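# Unstack one tumbler and stand it upright nearby

## Task

Lift one of the four loose tumblers from the stack and set it down on the table with its open end facing up, placed at least one tumbler-width away from the stack. The remaining three must stay stacked, open ends down, in their original spot. The result must hold without the robot supporting anything; release the tumbler and pull the hand away at the end.

## Robot and tools

Robot: one six-joint arm ending in a five-finger right hand, with a wrist force-torque sensor. Cameras: cam_head_left, cam_head_right, cam_high, cam_low, cam_wrist (each 504x504). A reference image for the scene can be shown with show_instructions.

Frames. The scene frame has its origin on the tabletop under the arm base, +z up, +y to the left when facing along +x. Result lines report the hand point position (m) and orientation (quaternion wxyz) plus velocities in this frame. The hand point sits 0.05 m in front of the palm, where index pad and thumb tip meet in a pinch. Its own axes: +z along the straightened fingers (fingertips reach 0.06-0.07 m beyond it), +y out of the palm, +x across the palm toward the little finger. A wrist bracket on the little-finger side protrudes and can collide.

The 14-number row (used by execute_actions and move), all values between -1 and 1, in this order: dx, dy, dz, rx, ry, rz, little, ring, middle, index, thumb_bend, thumb_turn, force_limit, speed.
- dx..rz are an offset, not a pose: a displacement expressed in the hand point's own axes, counted from the hand point pose in the most recent result that showed it (or from the current pose when no such result exists yet, or for later calls in the same reply). 1.0 equals 0.6 m for dx/dy/dz and 180 degrees for the rotation vector rx/ry/rz. All zeros means go back to that reference pose, not stand still.
- Finger values are absolute targets: +1 straight/open, -1 curled shut. thumb_bend +1 straight, -1 fully bent. thumb_turn +1 beside the palm, -1 across in front of it. A pinch is roughly index -0.22, thumb_bend -0.75, thumb_turn -0.57. A whole-hand wrap fits objects 0.035-0.08 m wide with the thumb turned fully in front; turn the thumb before reaching the object.
- force_limit: closing-stop load at the fingertip, linear from about 0 N at -1 to 10 N at +1 (thumb motors up to 15 N). speed: linear from nearly zero at -1 to full at +1 (0.6 s for a full finger stroke). Close at speed -0.9 or lower for a soft grip. A motor only starts when its target changes by at least 0.01; resending identical values keeps a grip.

Tools.
- execute_actions {actions, pictures}. actions is a list holding at most one item. Empty list: just report state (with pictures). {rows:[[14 numbers],...], steps:n}: up to 15 rows, n from 6 to 15 steps of 1/30 s; each row is one step, the last row repeats. Every row is measured from the same reference pose, not chained. {steps:n} without rows: wait until n steps (max 300) have passed since the last result, reply time included. Pictures come only with an empty list or pictures:true.
- move {target, speed, stop_force}. target is one 14-number row (same offset rules). The hand point travels a straight path for 0.5-10 s; speed is m/s from 0.002 to 0.5 (default 0.25), rotation capped at twice that in rad/s. stop_force (9-40 N, optional) ends the path when the wrist sensor feels that much extra push against the motion; use it with very low speed when approaching a surface, leave it out when backing away from a contact, and don't rely on it during rotations. Hand values are sent at the start. The result adds a move: line with the ending (done, contact, off_target, moving, held, fault) and limits (paced = clipped pose, held = steps blocked), plus distance from target.
- wait {seconds 0-10}: let time pass, nothing new sent.
- zoom_image {camera, region [x0,y0,x1,y1]} in pixels, max 504x504.
- finished_scene {scene}: end the current scene by its number; irreversible, reports success.

Reading results. hand_measured, hand_stopped_by (moving, target, force, stalled, fault) and hand_load_n each list six values in motor order. A lost grip shows as loads dropping to about zero. "pose unreachable" and HELD mean the clearance check altered or blocked commands. "Hand target" shows where the controller is driving. Wrist force/torque are in hand axes, noisy (offset to ~4 N), saturating near 50 N.

Behaviour. Each step the commanded pose is clipped to 100 mm and 16 degrees from the measured one, and arm motion trails commands by about 0.17 s; far targets may need several calls, so check the reported pose. Six steps of each action run after the result, during your reply time.

Avoid: hitting things fast or aiming well past a contact (the arm is stiff; over-pushing causes a fault stop of 10 s, as does any 150 N outside force or a joint torque at its limit: 132 N m for the big joints, 24.6 N m for wrist joints). Long loaded holds heat motors (warning from 70 C, braked at 85 C). Never knock or drop anything off the table, don't topple the remaining stack, and release gently so the tumbler stays upright on its own before moving the hand away.

Each tool is called after "Request:" as name(argument=value, ...) on one line, values as JSON.

## Session

Request:
execute_actions(actions=[])

Scene clock: 0.00 s of 6600.00 s.
end_effector_position=(+0.3319, +0.1983, +0.2649) hand_measured=(+1.000, +1.000, +1.000, +1.000, +1.000, +1.000) hand_load_n=(+0.0, +0.0, +0.0, +0.0, +0.0, +0.0) hand_stopped_by=(target, target, target, target, target, target) hand_force_limit=0.00 hand_speed=-0.80 end_effector_quat_wxyz=(+0.261, +0.383, +0.833, -0.301) end_effector_velocity=(-0.000, -0.000, -0.000) end_effector_angular_velocity=(+0.000, -0.000, -0.000)
Joint positions: [ 0.918 -1.14   2.043  0.596  2.498  0.325]
Joint velocities: [-0.     0.001  0.    -0.001 -0.    -0.   ]
Joint torques (N m, as the arm reports them, + toward a larger angle): no reading
Motor temperatures (°C, as the motors report them): [23 25 22 28 31 31]
Wrist force (N, on the end effector, along its own x y z axes, offset not removed): no reading
Wrist torque (N m, same axes, about the end effector's origin, offset not removed): no reading
Hand target: +0.332, +0.198, +0.265; +0.261, +0.383, +0.833, -0.301
camera_calibration (this result's frames):
cam_wrist: T_world_to_cam=[[0.860486, 0.480717, -0.168747, -0.335172], [0.236179, -0.0829054, 0.968166, -0.319183], [0.451424, -0.872948, -0.184874, 0.200322], [0, 0, 0, 1]] pos_world=[0.273365, 0.309531, 0.289498]

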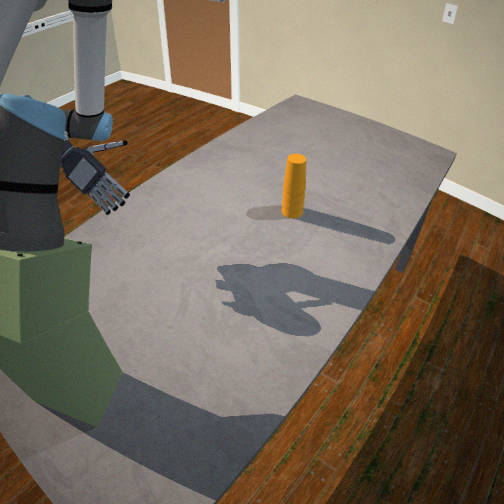

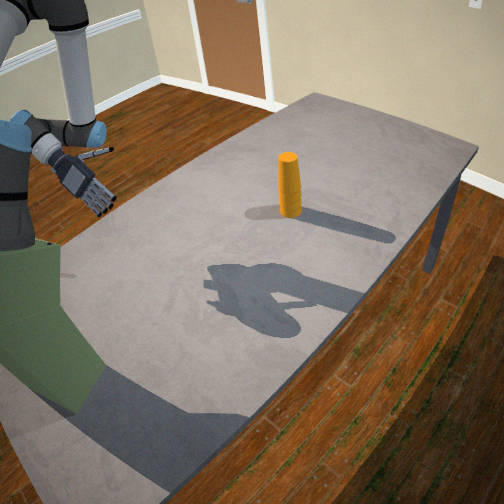

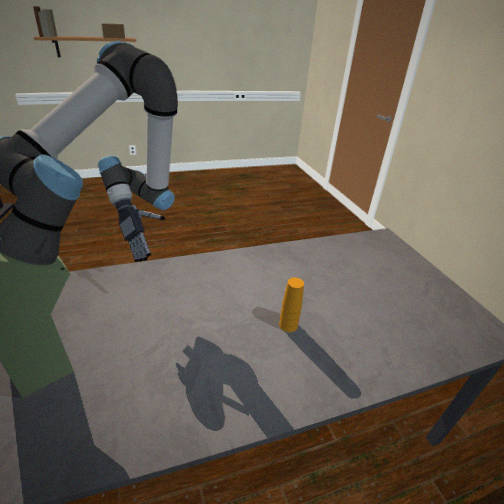

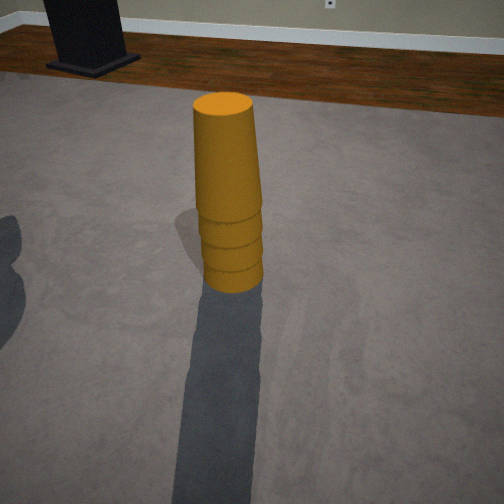

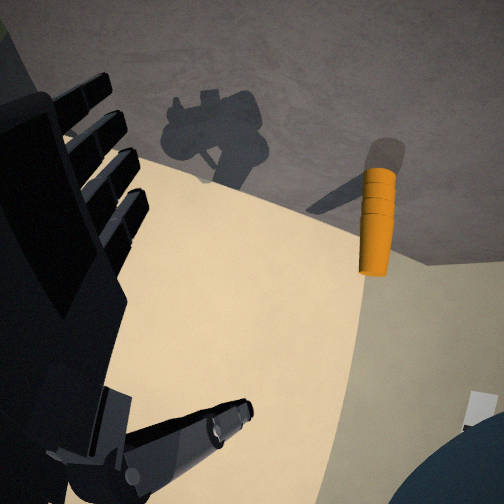

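Request:
zoom_image(camera="cam_low", region=[150, 70, 310, 310])

Request:
zoom_image(camera="cam_high", region=[250, 260, 340, 350])

Request:
zoom_image(camera="cam_head_left", region=[250, 140, 340, 230])

Request:
zoom_image(camera="cam_head_right", region=[245, 140, 335, 230])

Request:
zoom_image(camera="cam_wrist", region=[310, 130, 470, 290])

Region (150, 70, 310, 310) of cam_low's 504x504 image, scaled by 2.100, with more detail than that image has.

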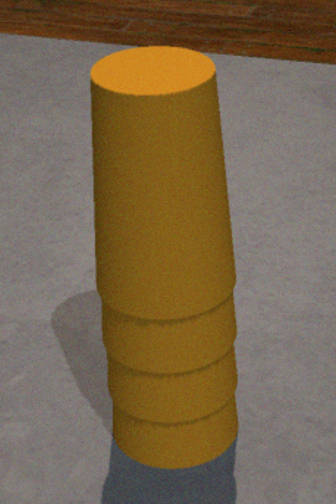

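Region (250, 260, 340, 350) of cam_high's 504x504 image, scaled by 5.600, with more detail than that image has.

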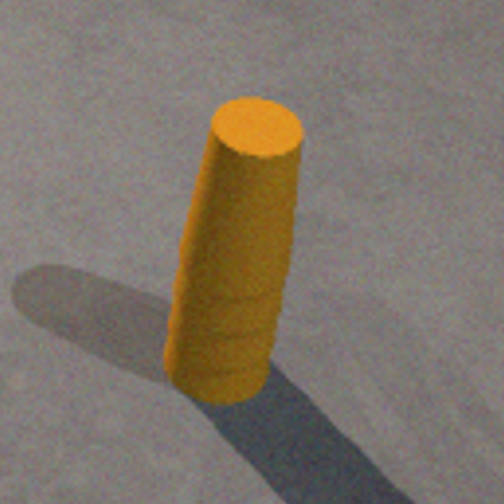

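Region (250, 140, 340, 230) of cam_head_left's 504x504 image, scaled by 5.600, with more detail than that image has.

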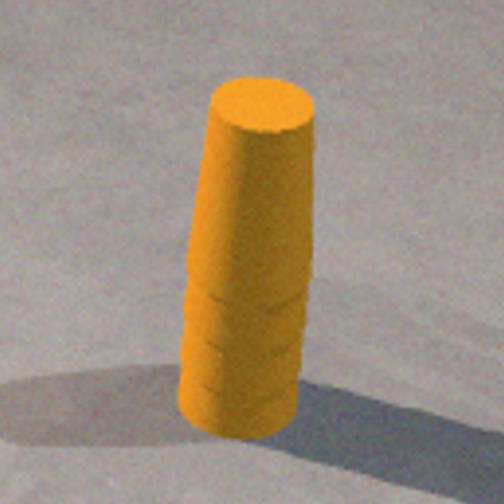

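Region (245, 140, 335, 230) of cam_head_right's 504x504 image, scaled by 5.600, with more detail than that image has.

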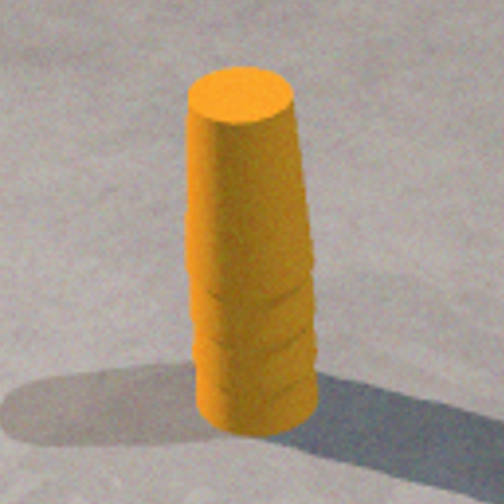

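Region (310, 130, 470, 290) of cam_wrist's 504x504 image, scaled by 3.150, with more detail than that image has.

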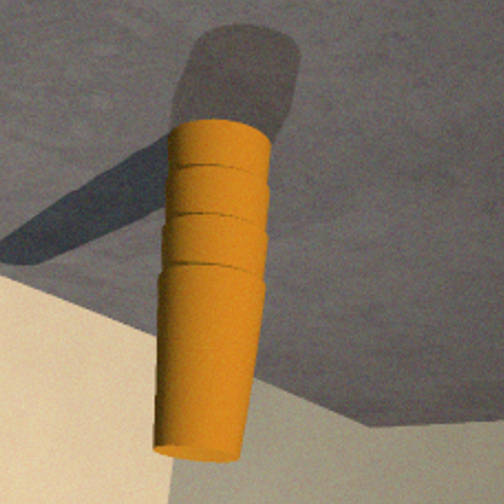

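Request:
move(target=[-0.3788, 0.2168, 0.5300, -0.3336, -0.2789, -0.0400, 1, 1, 1, 1, 1, -1, 0.0, 0.0], speed=0.4)

Scene clock: 12.07 s of 6600.00 s.
end_effector_position=(+0.6297, -0.0667, +0.1604) hand_measured=(+1.000, +1.000, +1.000, +1.000, +1.000, -1.000) hand_load_n=(+0.0, +0.0, +0.0, +0.0, +0.0, +0.0) hand_stopped_by=(target, target, target, target, target, target) hand_force_limit=0.00 hand_speed=0.00 end_effector_quat_wxyz=(+0.707, -0.001, +0.707, -0.001) end_effector_velocity=(+0.002, -0.001, -0.001) end_effector_angular_velocity=(+0.003, -0.006, +0.007)
Joint positions: [-0.335 -0.691  2.07  -1.998  1.259 -1.069]
Joint velocities: [-0.     0.006 -0.01  -0.005 -0.004  0.006]
Joint torques (N m, as the arm reports them, + toward a larger angle): [-25.01 -20.92  -7.75  -4.1   -2.16   1.75]
Motor temperatures (°C, as the motors report them): [23 25 22 28 31 31]
Wrist force (N, on the end effector, along its own x y z axes, offset not removed): [1.5 1.7 -0.9]
Wrist torque (N m, same axes, about the end effector's origin, offset not removed): [0.34 -0.04 0.09]
Hand target: +0.630, -0.067, +0.160; +0.707, -0.001, +0.707, -0.001
Off the commanded pose: 0.001 m, 0 deg.
Kept back: nothing.
After step 90, 6.67 s passed at rest.
move: done; limits=paced
camera_calibration (this result's frames):
cam_wrist: T_world_to_cam=[[-0.0460585, 0.98852, 0.1439, 0.0729281], [-0.554375, -0.145128, 0.819516, 0.207224], [0.830992, -0.0420287, 0.554695, -0.486968], [0, 0, 0, 1]] pos_world=[0.522905, -0.0624835, 0.0898014]

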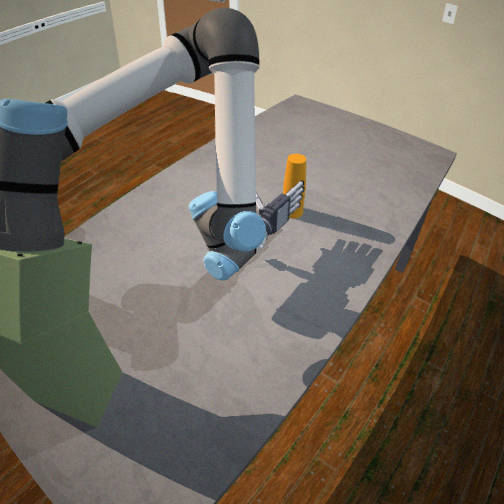

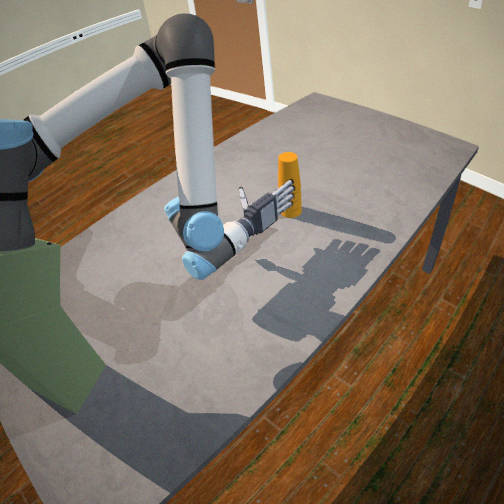

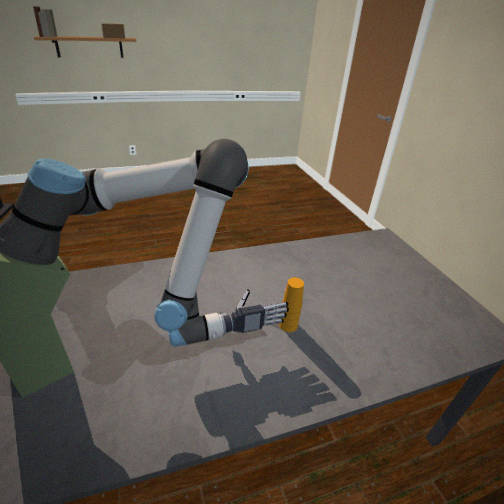

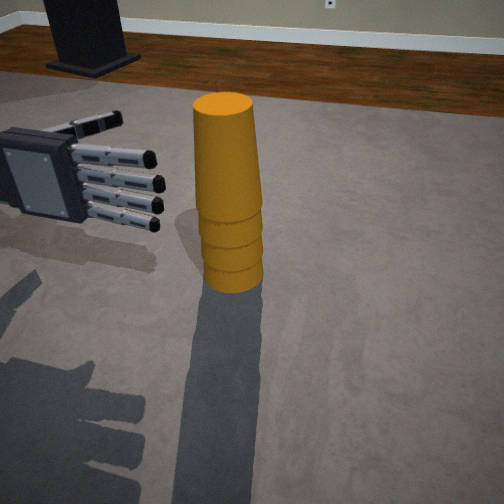

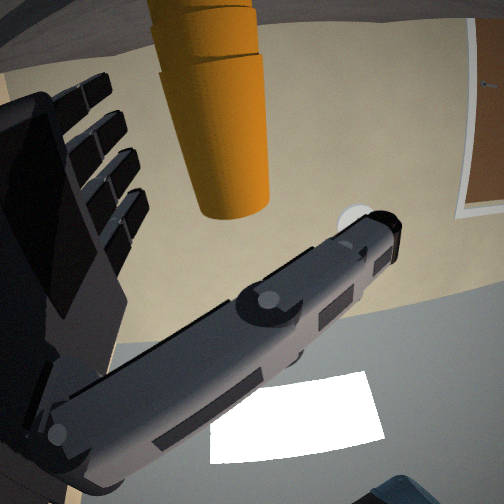

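Request:
zoom_image(camera="cam_wrist", region=[120, 0, 320, 240])

Request:
zoom_image(camera="cam_low", region=[0, 60, 300, 320])

Region (120, 0, 320, 240) of cam_wrist's 504x504 image, scaled by 2.100, with more detail than that image has.

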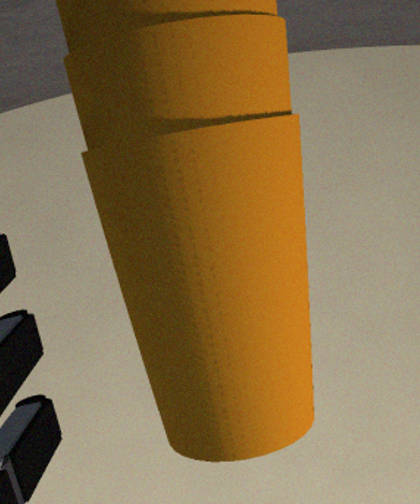

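Region (0, 60, 300, 320) of cam_low's 504x504 image, scaled by 1.680, with more detail than that image has; it fills the top 437 rows of this view, and the rest is white.

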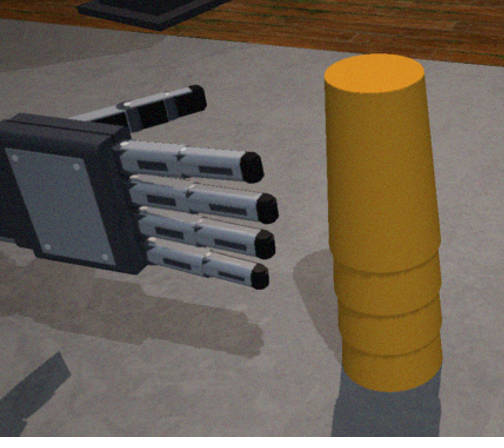

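Request:
zoom_image(camera="cam_wrist", region=[185, 170, 285, 240])

Request:
zoom_image(camera="cam_wrist", region=[140, 0, 280, 100])

Region (185, 170, 285, 240) of cam_wrist's 504x504 image, scaled by 5.040, with more detail than that image has; it fills the top 353 rows of this view, and the rest is white.

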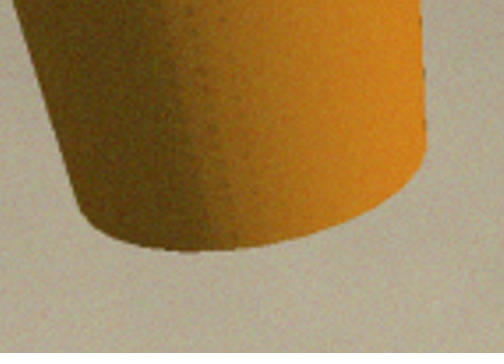

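Region (140, 0, 280, 100) of cam_wrist's 504x504 image, scaled by 3.600, with more detail than that image has; it fills the top 360 rows of this view, and the rest is white.

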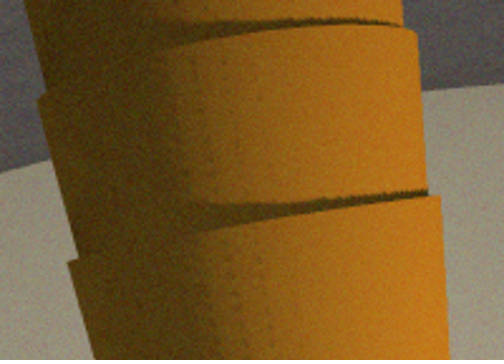

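Request:
move(target=[0.0007, -0.0072, 0.2122, 0, 0, 0, 1, 1, 1, 1, 1, -1, 0.0, 0.0], speed=0.15)

Scene clock: 18.90 s of 6600.00 s.
end_effector_position=(+0.7569, -0.0710, +0.1601) hand_measured=(+1.000, +1.000, +1.000, +1.000, +1.000, -1.000) hand_load_n=(+0.0, +0.0, +0.0, +0.0, +0.0, +0.0) hand_stopped_by=(target, target, target, target, target, target) hand_force_limit=0.00 hand_speed=0.00 end_effector_quat_wxyz=(+0.707, -0.001, +0.707, -0.001) end_effector_velocity=(+0.002, -0.000, -0.001) end_effector_angular_velocity=(+0.000, +0.001, -0.000)
Joint positions: [-0.272 -0.754  1.778 -1.634  1.31  -1.107]
Joint velocities: [ 0.001  0.001 -0.005  0.005  0.001 -0.001]
Joint torques (N m, as the arm reports them, + toward a larger angle): [ -4.08 -27.24 -12.4    0.94   3.55  -1.24]
Motor temperatures (°C, as the motors report them): [23 25 22 28 31 31]
Wrist force (N, on the end effector, along its own x y z axes, offset not removed): [0.4 0.5 2.1]
Wrist torque (N m, same axes, about the end effector's origin, offset not removed): [0.03 0.10 -0.04]
Hand target: +0.757, -0.071, +0.160; +0.707, -0.001, +0.707, -0.001
Off the commanded pose: 0.000 m, 0 deg.
Kept back: nothing.
After step 90, 2.47 s passed at rest.
move: done
camera_calibration (this result's frames):
cam_wrist: T_world_to_cam=[[-0.046053, 0.988508, 0.14398, 0.0830681], [-0.554461, -0.145187, 0.819447, 0.277408], [0.830934, -0.0420932, 0.554776, -0.592694], [0, 0, 0, 1]] pos_world=[0.650128, -0.0667859, 0.089531]

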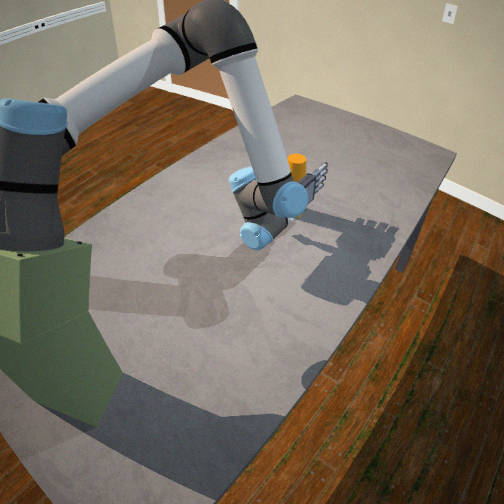

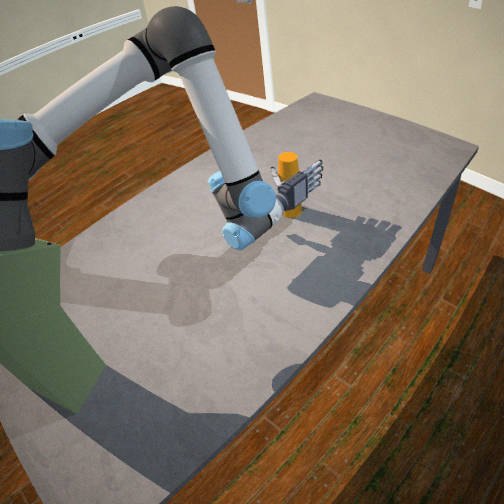

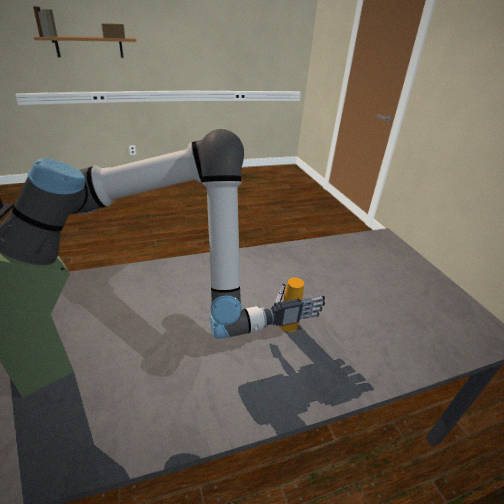

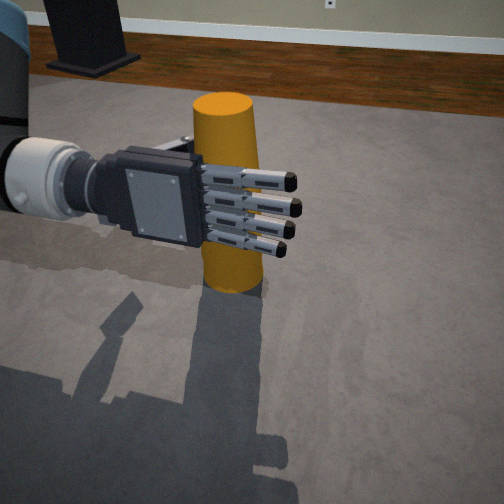

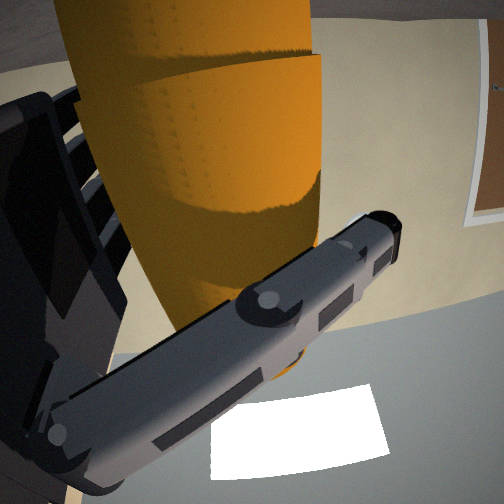

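Request:
zoom_image(camera="cam_wrist", region=[40, 40, 140, 140])

Request:
zoom_image(camera="cam_wrist", region=[270, 20, 370, 120])

Request:
zoom_image(camera="cam_wrist", region=[100, 180, 360, 400])

Region (40, 40, 140, 140) of cam_wrist's 504x504 image, scaled by 5.040, with more detail than that image has.

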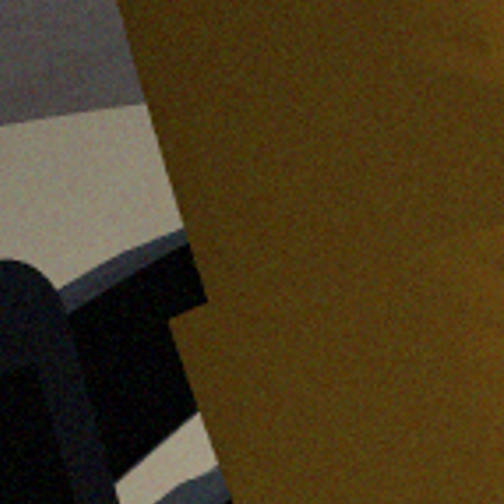

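Region (270, 20, 370, 120) of cam_wrist's 504x504 image, scaled by 5.040, with more detail than that image has.

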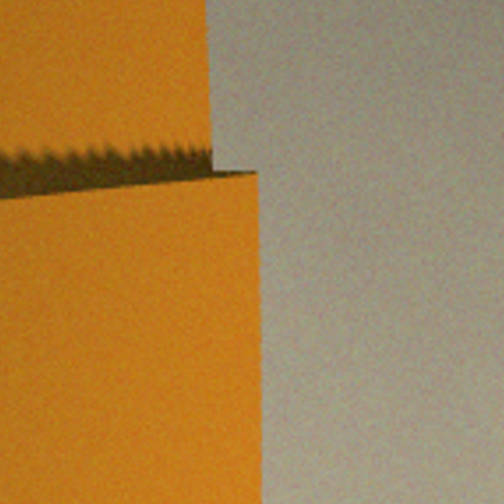

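Region (100, 180, 360, 400) of cam_wrist's 504x504 image, scaled by 1.938, with more detail than that image has; it fills the top 426 rows of this view, and the rest is white.

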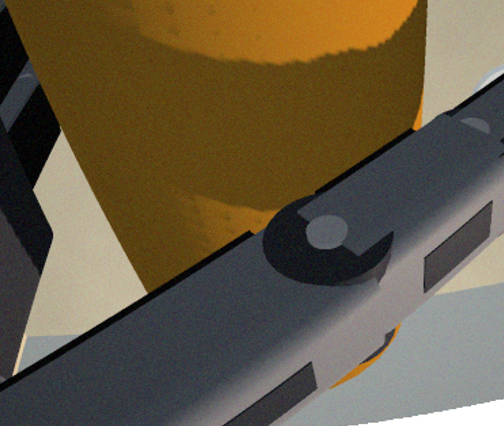

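Request:
execute_actions(actions=[{"rows": [[0, 0, 0.0117, 0, 0, 0, 1, 0.25, 0.25, 0.25, 1, -1, 0.0, 0.2]], "steps": 13}], pictures=false)

Request:
execute_actions(actions=[{"rows": [[0, 0, 0, 0, 0, 0, 1, -0.45, -0.45, -0.45, 1, -1, 0.0, -0.8]], "steps": 15}], pictures=false)

Request:
wait(seconds=0.6)

Scene clock: 20.57 s of 6600.00 s.
end_effector_position=(+0.7628, -0.0711, +0.1601) hand_measured=(+1.000, +0.740, +0.740, +0.740, +1.000, -1.000) hand_load_n=(+0.0, +0.0, +0.0, +0.0, +0.0, +0.0) hand_stopped_by=(target, moving, moving, moving, target, target) hand_force_limit=0.00 hand_speed=0.20 end_effector_quat_wxyz=(+0.707, -0.000, +0.707, -0.001) end_effector_velocity=(+0.011, +0.000, +0.001) end_effector_angular_velocity=(+0.000, -0.001, +0.000)
Joint positions: [-0.269 -0.754  1.763 -1.618  1.313 -1.109]
Joint velocities: [ 0.005 -0.001 -0.029  0.03   0.004 -0.003]
Joint torques (N m, as the arm reports them, + toward a larger angle): [ -3.97 -53.1  -13.85   0.86   3.89  -1.35]
Motor temperatures (°C, as the motors report them): [23 25 22 28 31 31]
Wrist force (N, on the end effector, along its own x y z axes, offset not removed): [0.7 2.2 -0.7]
Wrist torque (N m, same axes, about the end effector's origin, offset not removed): [0.20 0.07 0.03]
Steps of this call (steps 1 to 43: nothing new was sent; steps 44 to 50: the first 7 steps of this action). Readings (end_effector_position | what the end effector reports):
44: (+0.7571, -0.0711, +0.1601) | hand_measured=(+1.000, +1.000, +1.000, +1.000, +1.000, -1.000) hand_load_n=(+0.0, +0.0, +0.0, +0.0, +0.0, +0.0) hand_stopped_by=(target, moving, moving, moving, target, target) hand_force_limit=0.00 hand_speed=0.20
45: (+0.7582, -0.0711, +0.1600) | hand_measured=(+1.000, +1.000, +1.000, +1.000, +1.000, -1.000) hand_load_n=(+0.0, +0.0, +0.0, +0.0, +0.0, +0.0) hand_stopped_by=(target, moving, moving, moving, target, target) hand_force_limit=0.00 hand_speed=0.20
47: (+0.7608, -0.0711, +0.1600) | hand_measured=(+1.000, +0.940, +0.940, +0.940, +1.000, -1.000) hand_load_n=(+0.0, +0.0, +0.0, +0.0, +0.0, +0.0) hand_stopped_by=(target, moving, moving, moving, target, target) hand_force_limit=0.00 hand_speed=0.20
50: the state above

Scene clock: 21.07 s of 6600.00 s.
end_effector_position=(+0.7638, -0.0711, +0.1601) hand_measured=(+1.000, +0.178, +0.178, +0.178, +1.000, -1.000) hand_load_n=(+0.0, +0.0, +0.0, +0.0, +0.0, +0.0) hand_stopped_by=(target, moving, moving, moving, target, target) hand_force_limit=0.00 hand_speed=-0.80 end_effector_quat_wxyz=(+0.707, -0.001, +0.707, -0.001) end_effector_velocity=(+0.001, +0.000, +0.000) end_effector_angular_velocity=(-0.001, -0.001, +0.001)
Joint positions: [-0.269 -0.754  1.76  -1.615  1.313 -1.109]
Joint velocities: [-0.    -0.001 -0.001 -0.    -0.001 -0.   ]
Joint torques (N m, as the arm reports them, + toward a larger angle): [ -7.18 -53.34  -8.63  -0.88   3.43  -1.24]
Motor temperatures (°C, as the motors report them): [23 25 22 28 31 31]
Wrist force (N, on the end effector, along its own x y z axes, offset not removed): [-0.8 1.2 -0.8]
Wrist torque (N m, same axes, about the end effector's origin, offset not removed): [0.14 0.19 0.01]
Off your previous action's commanded pose: 0.000 m, 0 deg at its last step (step 6 of this call).
Steps of this call (steps 1 to 6: the last 6 steps of your previous action; steps 7 to 15: the first 9 steps of this action, its rows measured from where the robot was after step 6). Readings (end_effector_position | what the end effector reports):
6: (+0.7638, -0.0711, +0.1601) | hand_measured=(+1.000, +0.340, +0.340, +0.340, +1.000, -1.000) hand_load_n=(+0.0, +0.0, +0.0, +0.0, +0.0, +0.0) hand_stopped_by=(target, moving, moving, moving, target, target) hand_force_limit=0.00 hand_speed=0.20
7: (+0.7638, -0.0711, +0.1601) | hand_measured=(+1.000, +0.274, +0.274, +0.274, +1.000, -1.000) hand_load_n=(+0.0, +0.0, +0.0, +0.0, +0.0, +0.0) hand_stopped_by=(target, moving, moving, moving, target, target) hand_force_limit=0.00 hand_speed=-0.80
8: (+0.7638, -0.0711, +0.1601) | hand_measured=(+1.000, +0.256, +0.256, +0.256, +1.000, -1.000) hand_load_n=(+0.0, +0.0, +0.0, +0.0, +0.0, +0.0) hand_stopped_by=(target, moving, moving, moving, target, target) hand_force_limit=0.00 hand_speed=-0.80
10: (+0.7638, -0.0711, +0.1601) | hand_measured=(+1.000, +0.234, +0.234, +0.234, +1.000, -1.000) hand_load_n=(+0.0, +0.0, +0.0, +0.0, +0.0, +0.5) hand_stopped_by=(target, moving, moving, moving, target, target) hand_force_limit=0.00 hand_speed=-0.80
14: (+0.7638, -0.0711, +0.1601) | hand_measured=(+1.000, +0.190, +0.190, +0.190, +1.000, -1.000) hand_load_n=(+0.0, +0.0, +0.0, +0.0, +0.0, +0.5) hand_stopped_by=(target, moving, moving, moving, target, target) hand_force_limit=0.00 hand_speed=-0.80
15: the state above

Scene clock: 21.87 s of 6600.00 s.
end_effector_position=(+0.7638, -0.0710, +0.1601) hand_measured=(+1.000, -0.086, -0.088, -0.088, +1.000, -1.000) hand_load_n=(+0.0, +6.0, +0.0, +0.0, +0.5, +3.0) hand_stopped_by=(target, force, moving, moving, target, target) hand_force_limit=0.00 hand_speed=-0.80 end_effector_quat_wxyz=(+0.707, -0.001, +0.707, -0.001) end_effector_velocity=(-0.000, -0.000, -0.000) end_effector_angular_velocity=(+0.001, +0.001, -0.000)
Joint positions: [-0.269 -0.754  1.76  -1.615  1.313 -1.109]
Joint velocities: [ 0.     0.     0.001 -0.     0.     0.   ]
Joint torques (N m, as the arm reports them, + toward a larger angle): [-12.8  -50.97   4.77  -3.88   2.71  -0.73]
Motor temperatures (°C, as the motors report them): [23 25 22 28 31 31]
Wrist force (N, on the end effector, along its own x y z axes, offset not removed): [0.8 1.1 0.6]
Wrist torque (N m, same axes, about the end effector's origin, offset not removed): [0.11 0.07 -0.02]
Hand target: +0.764, -0.071, +0.160; +0.707, -0.001, +0.707, -0.001
Off the commanded pose: 0.000 m, 0 deg.
Kept back: nothing.
Steps of this call (steps 1 to 6: the last 6 steps of your previous action; steps 7 to 24: nothing new was sent). Readings (end_effector_position | what the end effector reports):
1: (+0.7638, -0.0711, +0.1601) | hand_measured=(+1.000, +0.168, +0.168, +0.168, +1.000, -1.000) hand_load_n=(+0.0, +0.0, +0.0, +0.0, +0.0, +0.5) hand_stopped_by=(target, moving, moving, moving, target, target) hand_force_limit=0.00 hand_speed=-0.80
2: (+0.7638, -0.0711, +0.1601) | hand_measured=(+1.000, +0.156, +0.156, +0.156, +1.000, -1.000) hand_load_n=(+0.0, +0.0, +0.0, +0.0, +0.0, +0.5) hand_stopped_by=(target, moving, moving, moving, target, target) hand_force_limit=0.00 hand_speed=-0.80
4: (+0.7638, -0.0711, +0.1601) | hand_measured=(+1.000, +0.134, +0.134, +0.134, +1.000, -1.000) hand_load_n=(+0.0, +0.0, +0.0, +0.0, +0.0, +0.5) hand_stopped_by=(target, moving, moving, moving, target, target) hand_force_limit=0.00 hand_speed=-0.80
8: (+0.7638, -0.0711, +0.1601) | hand_measured=(+1.000, +0.090, +0.090, +0.090, +1.000, -1.000) hand_load_n=(+0.0, +0.0, +0.0, +0.0, +0.0, +0.5) hand_stopped_by=(target, moving, moving, moving, target, target) hand_force_limit=0.00 hand_speed=-0.80
24: the state above
camera_calibration (this result's frames):
cam_wrist: T_world_to_cam=[[-0.0460988, 0.988509, 0.143962, 0.0834181], [-0.554519, -0.145195, 0.819407, 0.281295], [0.830893, -0.0420562, 0.55484, -0.598448], [0, 0, 0, 1]] pos_world=[0.657076, -0.0667854, 0.0895392]

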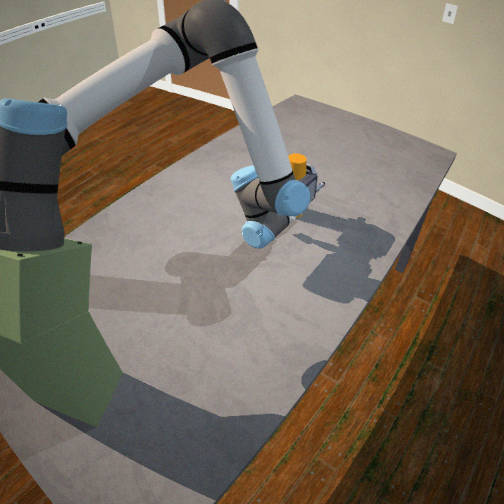

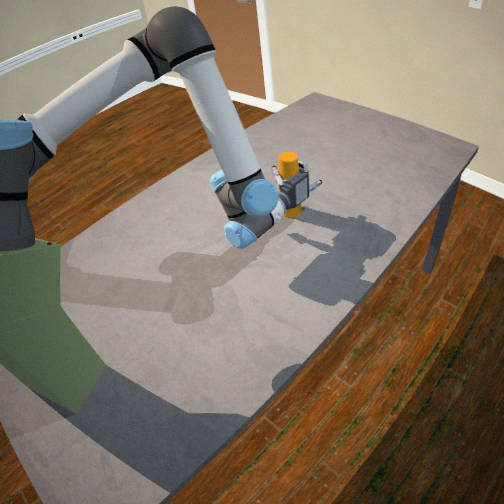

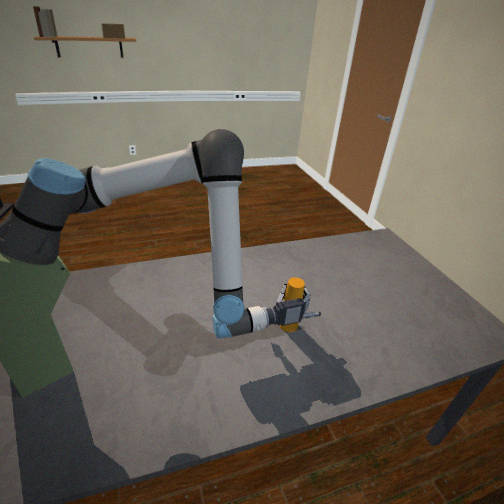

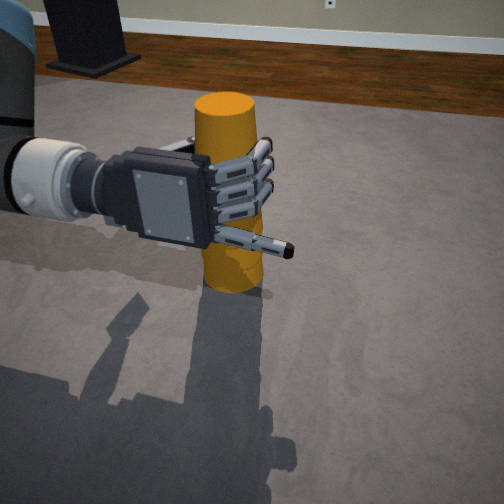

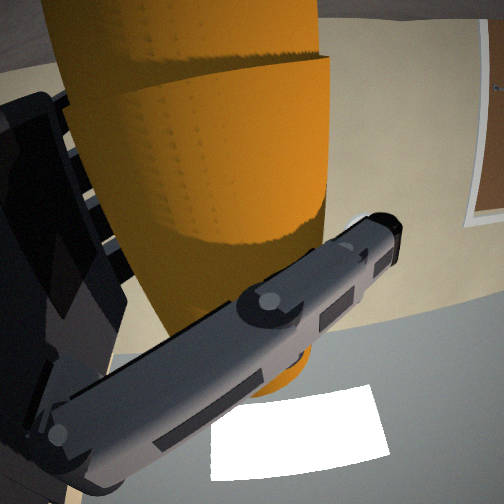

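Request:
execute_actions(actions=[{"rows": [[0, 0, 0, 0, 0, 0, 1, -0.45, -0.45, -0.45, -0.6, -1, 0.0, -0.8]], "steps": 12}], pictures=true)

Scene clock: 22.33 s of 6600.00 s.
end_effector_position=(+0.7638, -0.0710, +0.1601) hand_measured=(+1.000, -0.086, -0.118, -0.152, +0.986, -1.000) hand_load_n=(+0.0, +3.0, +4.5, +8.5, +5.5, +1.5) hand_stopped_by=(target, force, force, force, moving, target) hand_force_limit=0.00 hand_speed=-0.80 end_effector_quat_wxyz=(+0.707, -0.001, +0.707, -0.001) end_effector_velocity=(+0.000, +0.000, +0.000) end_effector_angular_velocity=(-0.000, -0.000, +0.001)
Joint positions: [-0.269 -0.754  1.76  -1.615  1.313 -1.109]
Joint velocities: [-0.    -0.001  0.    -0.    -0.    -0.   ]
Joint torques (N m, as the arm reports them, + toward a larger angle): [-14.72 -50.56   7.87  -2.97   2.34  -0.5 ]
Motor temperatures (°C, as the motors report them): [23 25 22 28 31 31]
Wrist force (N, on the end effector, along its own x y z axes, offset not removed): [-1.1 -0.4 -0.3]
Wrist torque (N m, same axes, about the end effector's origin, offset not removed): [-0.01 0.15 -0.21]
Steps of this call (steps 1 to 8: nothing new was sent; steps 9 to 14: the first 6 steps of this action). Readings (end_effector_position | what the end effector reports):
9: (+0.7638, -0.0710, +0.1601) | hand_measured=(+1.000, -0.086, -0.118, -0.152, +1.002, -1.000) hand_load_n=(+0.0, +3.0, +4.5, +8.0, +1.5, +1.5) hand_stopped_by=(target, force, force, force, moving, target) hand_force_limit=0.00 hand_speed=-0.80
10: (+0.7638, -0.0710, +0.1601) | hand_measured=(+1.000, -0.086, -0.118, -0.152, +1.002, -1.000) hand_load_n=(+0.0, +3.0, +4.5, +8.0, +1.5, +1.5) hand_stopped_by=(target, force, force, force, moving, target) hand_force_limit=0.00 hand_speed=-0.80
12: (+0.7638, -0.0710, +0.1601) | hand_measured=(+1.000, -0.086, -0.118, -0.152, +0.996, -1.000) hand_load_n=(+0.0, +3.0, +4.5, +8.0, +2.5, +1.5) hand_stopped_by=(target, force, force, force, moving, target) hand_force_limit=0.00 hand_speed=-0.80
14: the state above
camera_calibration (this result's frames):
cam_wrist: T_world_to_cam=[[-0.0461067, 0.988509, 0.143958, 0.0834221], [-0.554528, -0.145196, 0.819401, 0.281299], [0.830887, -0.042049, 0.55485, -0.598444], [0, 0, 0, 1]] pos_world=[0.657074, -0.0667841, 0.0895406]

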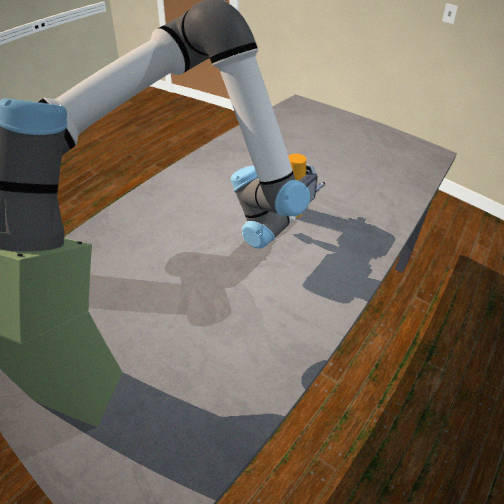

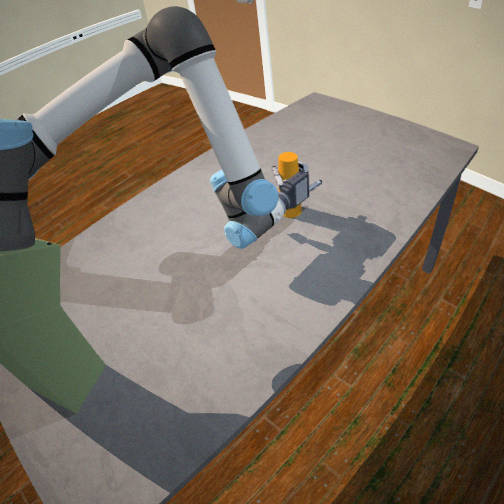

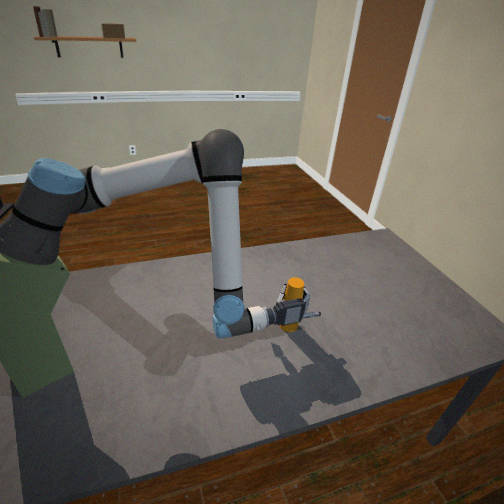

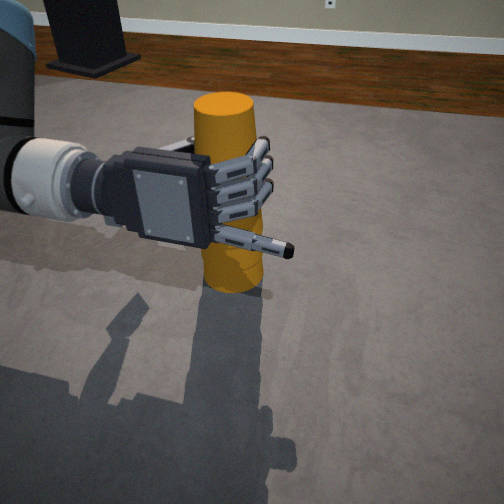

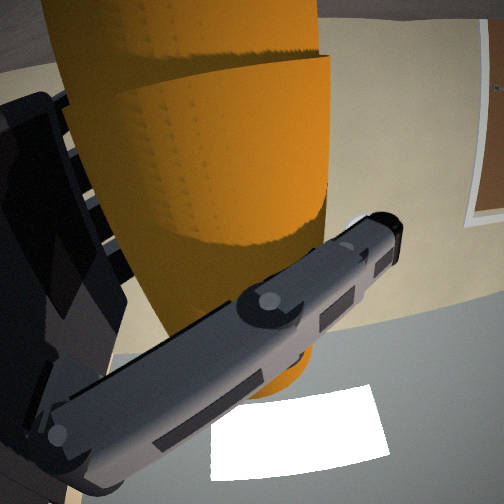

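Request:
move(target=[-0.18, 0, 0, 0, 0, 0, 1, -0.45, -0.45, -0.45, -0.6, -1, 0.0, -0.8], speed=0.15)

Scene clock: 23.80 s of 6600.00 s.
end_effector_position=(+0.7638, -0.0709, +0.2680) hand_measured=(+1.000, -0.086, -0.118, -0.152, +0.978, -1.000) hand_load_n=(+0.0, +3.5, +4.5, +8.0, +7.0, +1.0) hand_stopped_by=(target, force, force, force, force, target) hand_force_limit=0.00 hand_speed=-0.80 end_effector_quat_wxyz=(+0.707, -0.001, +0.707, -0.001) end_effector_velocity=(+0.000, +0.000, +0.002) end_effector_angular_velocity=(-0.000, -0.000, +0.000)
Joint positions: [-0.357 -1.004  1.931 -1.551  1.241 -1.056]
Joint velocities: [-0.002 -0.005  0.002  0.001 -0.001  0.001]
Joint torques (N m, as the arm reports them, + toward a larger angle): [-26.56 -52.7    5.46   1.17  -2.07   1.28]
Motor temperatures (°C, as the motors report them): [23 25 22 28 31 31]
Wrist force (N, on the end effector, along its own x y z axes, offset not removed): [1.0 2.4 0.3]
Wrist torque (N m, same axes, about the end effector's origin, offset not removed): [0.40 0.16 0.03]
Hand target: +0.764, -0.071, +0.268; +0.707, -0.001, +0.707, -0.001
Off your previous action's commanded pose: 0.000 m, 0 deg at its last step (step 6 of this call).
Off the commanded pose: 0.000 m, 0 deg.
Kept back: nothing.
move: done
camera_calibration (this result's frames):
cam_wrist: T_world_to_cam=[[-0.0461557, 0.988524, 0.143842, 0.0678083], [-0.554469, -0.145129, 0.819452, 0.192905], [0.830923, -0.0419333, 0.554805, -0.658295], [0, 0, 0, 1]] pos_world=[0.657082, -0.0666386, 0.197396]

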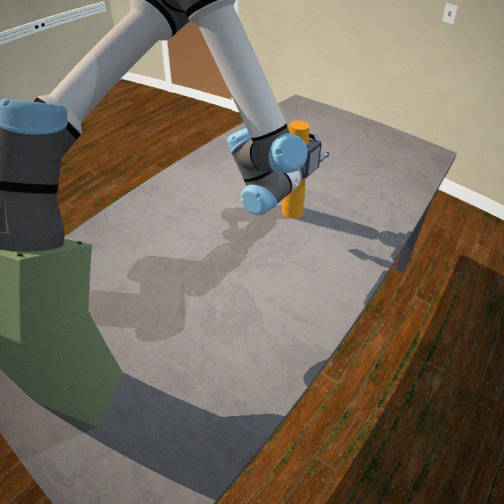

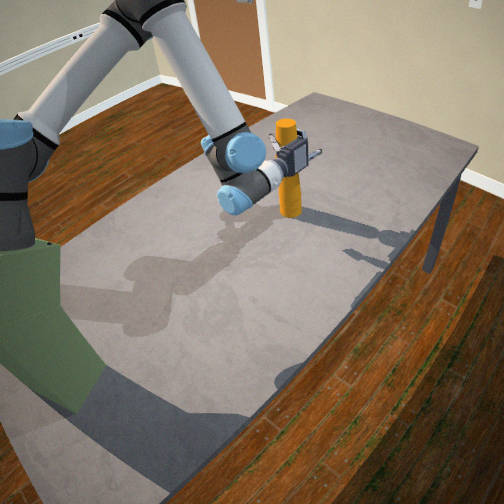

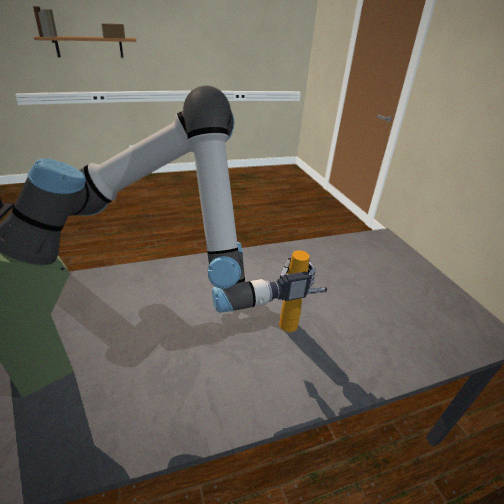

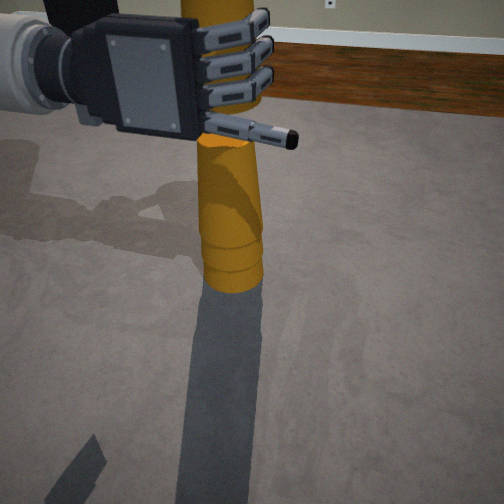

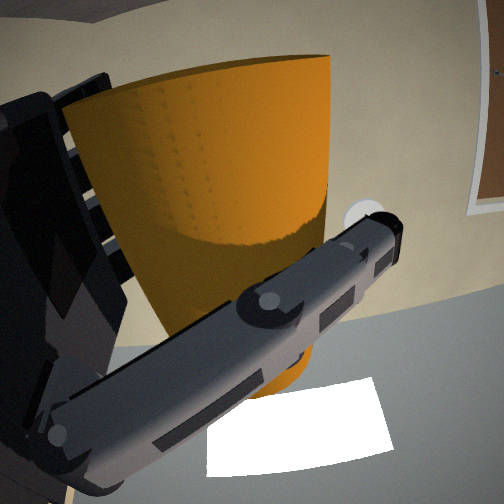

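Request:
move(target=[-0.0333, 0, -0.2333, 0, 0, 0.159, 1, -0.45, -0.45, -0.45, -0.6, -1, 0.0, -0.8], speed=0.4)

Scene clock: 27.53 s of 6600.00 s.
end_effector_position=(+0.6240, -0.0708, +0.2879) hand_measured=(+1.000, -0.086, -0.118, -0.152, +0.978, -1.000) hand_load_n=(+0.0, +3.5, +4.5, +8.0, +7.0, +1.0) hand_stopped_by=(target, force, force, force, force, target) hand_force_limit=0.00 hand_speed=-0.80 end_effector_quat_wxyz=(+0.685, +0.174, +0.685, +0.174) end_effector_velocity=(-0.002, -0.000, +0.000) end_effector_angular_velocity=(+0.004, -0.001, +0.001)
Joint positions: [-0.419 -0.961  2.288 -1.965  1.191 -0.518]
Joint velocities: [-0.001  0.003  0.003 -0.008 -0.002  0.006]
Joint torques (N m, as the arm reports them, + toward a larger angle): [-23.27 -17.88  13.38  -4.1   -1.86   1.46]
Motor temperatures (°C, as the motors report them): [23 25 22 28 31 31]
Wrist force (N, on the end effector, along its own x y z axes, offset not removed): [1.8 2.1 1.2]
Wrist torque (N m, same axes, about the end effector's origin, offset not removed): [0.17 -0.03 -0.02]
Hand target: +0.624, -0.071, +0.288; +0.685, +0.174, +0.685, +0.174
Off the commanded pose: 0.000 m, 0 deg.
Kept back: nothing.
move: done
camera_calibration (this result's frames):
cam_wrist: T_world_to_cam=[[-0.0462117, 0.799129, 0.599381, -0.086071], [-0.554591, -0.519579, 0.649974, 0.121422], [0.830839, -0.302375, 0.4672, -0.546248], [0, 0, 0, 1]] pos_world=[0.517206, -0.0333017, 0.227876]

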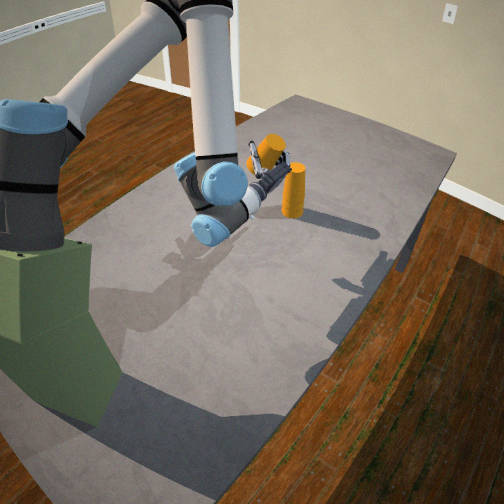

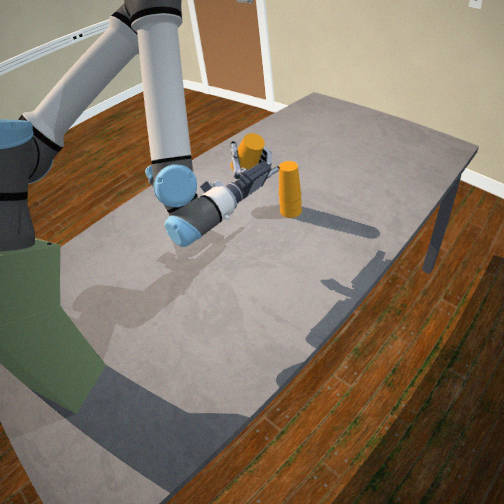

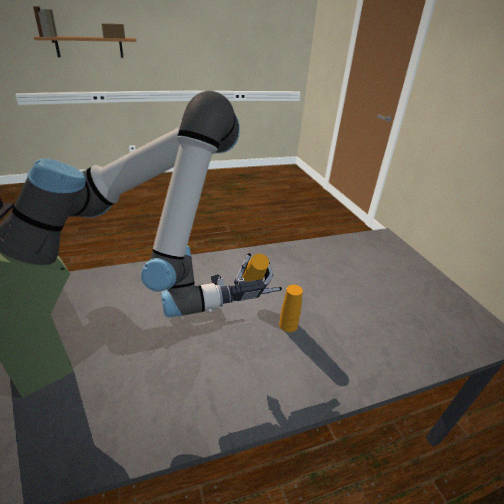

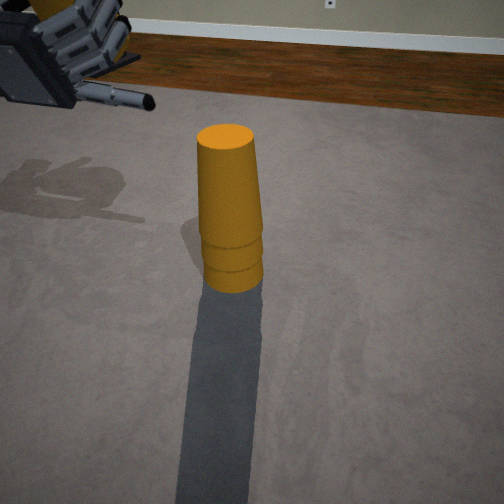

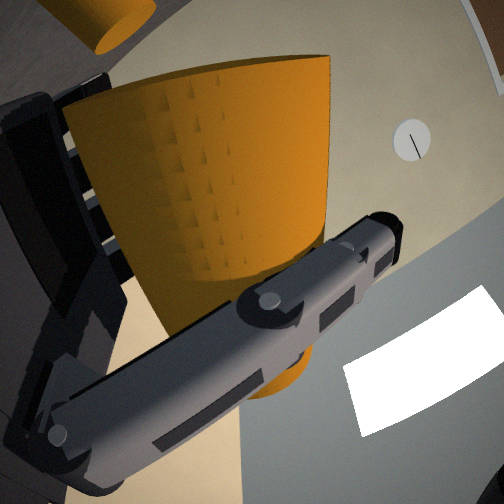

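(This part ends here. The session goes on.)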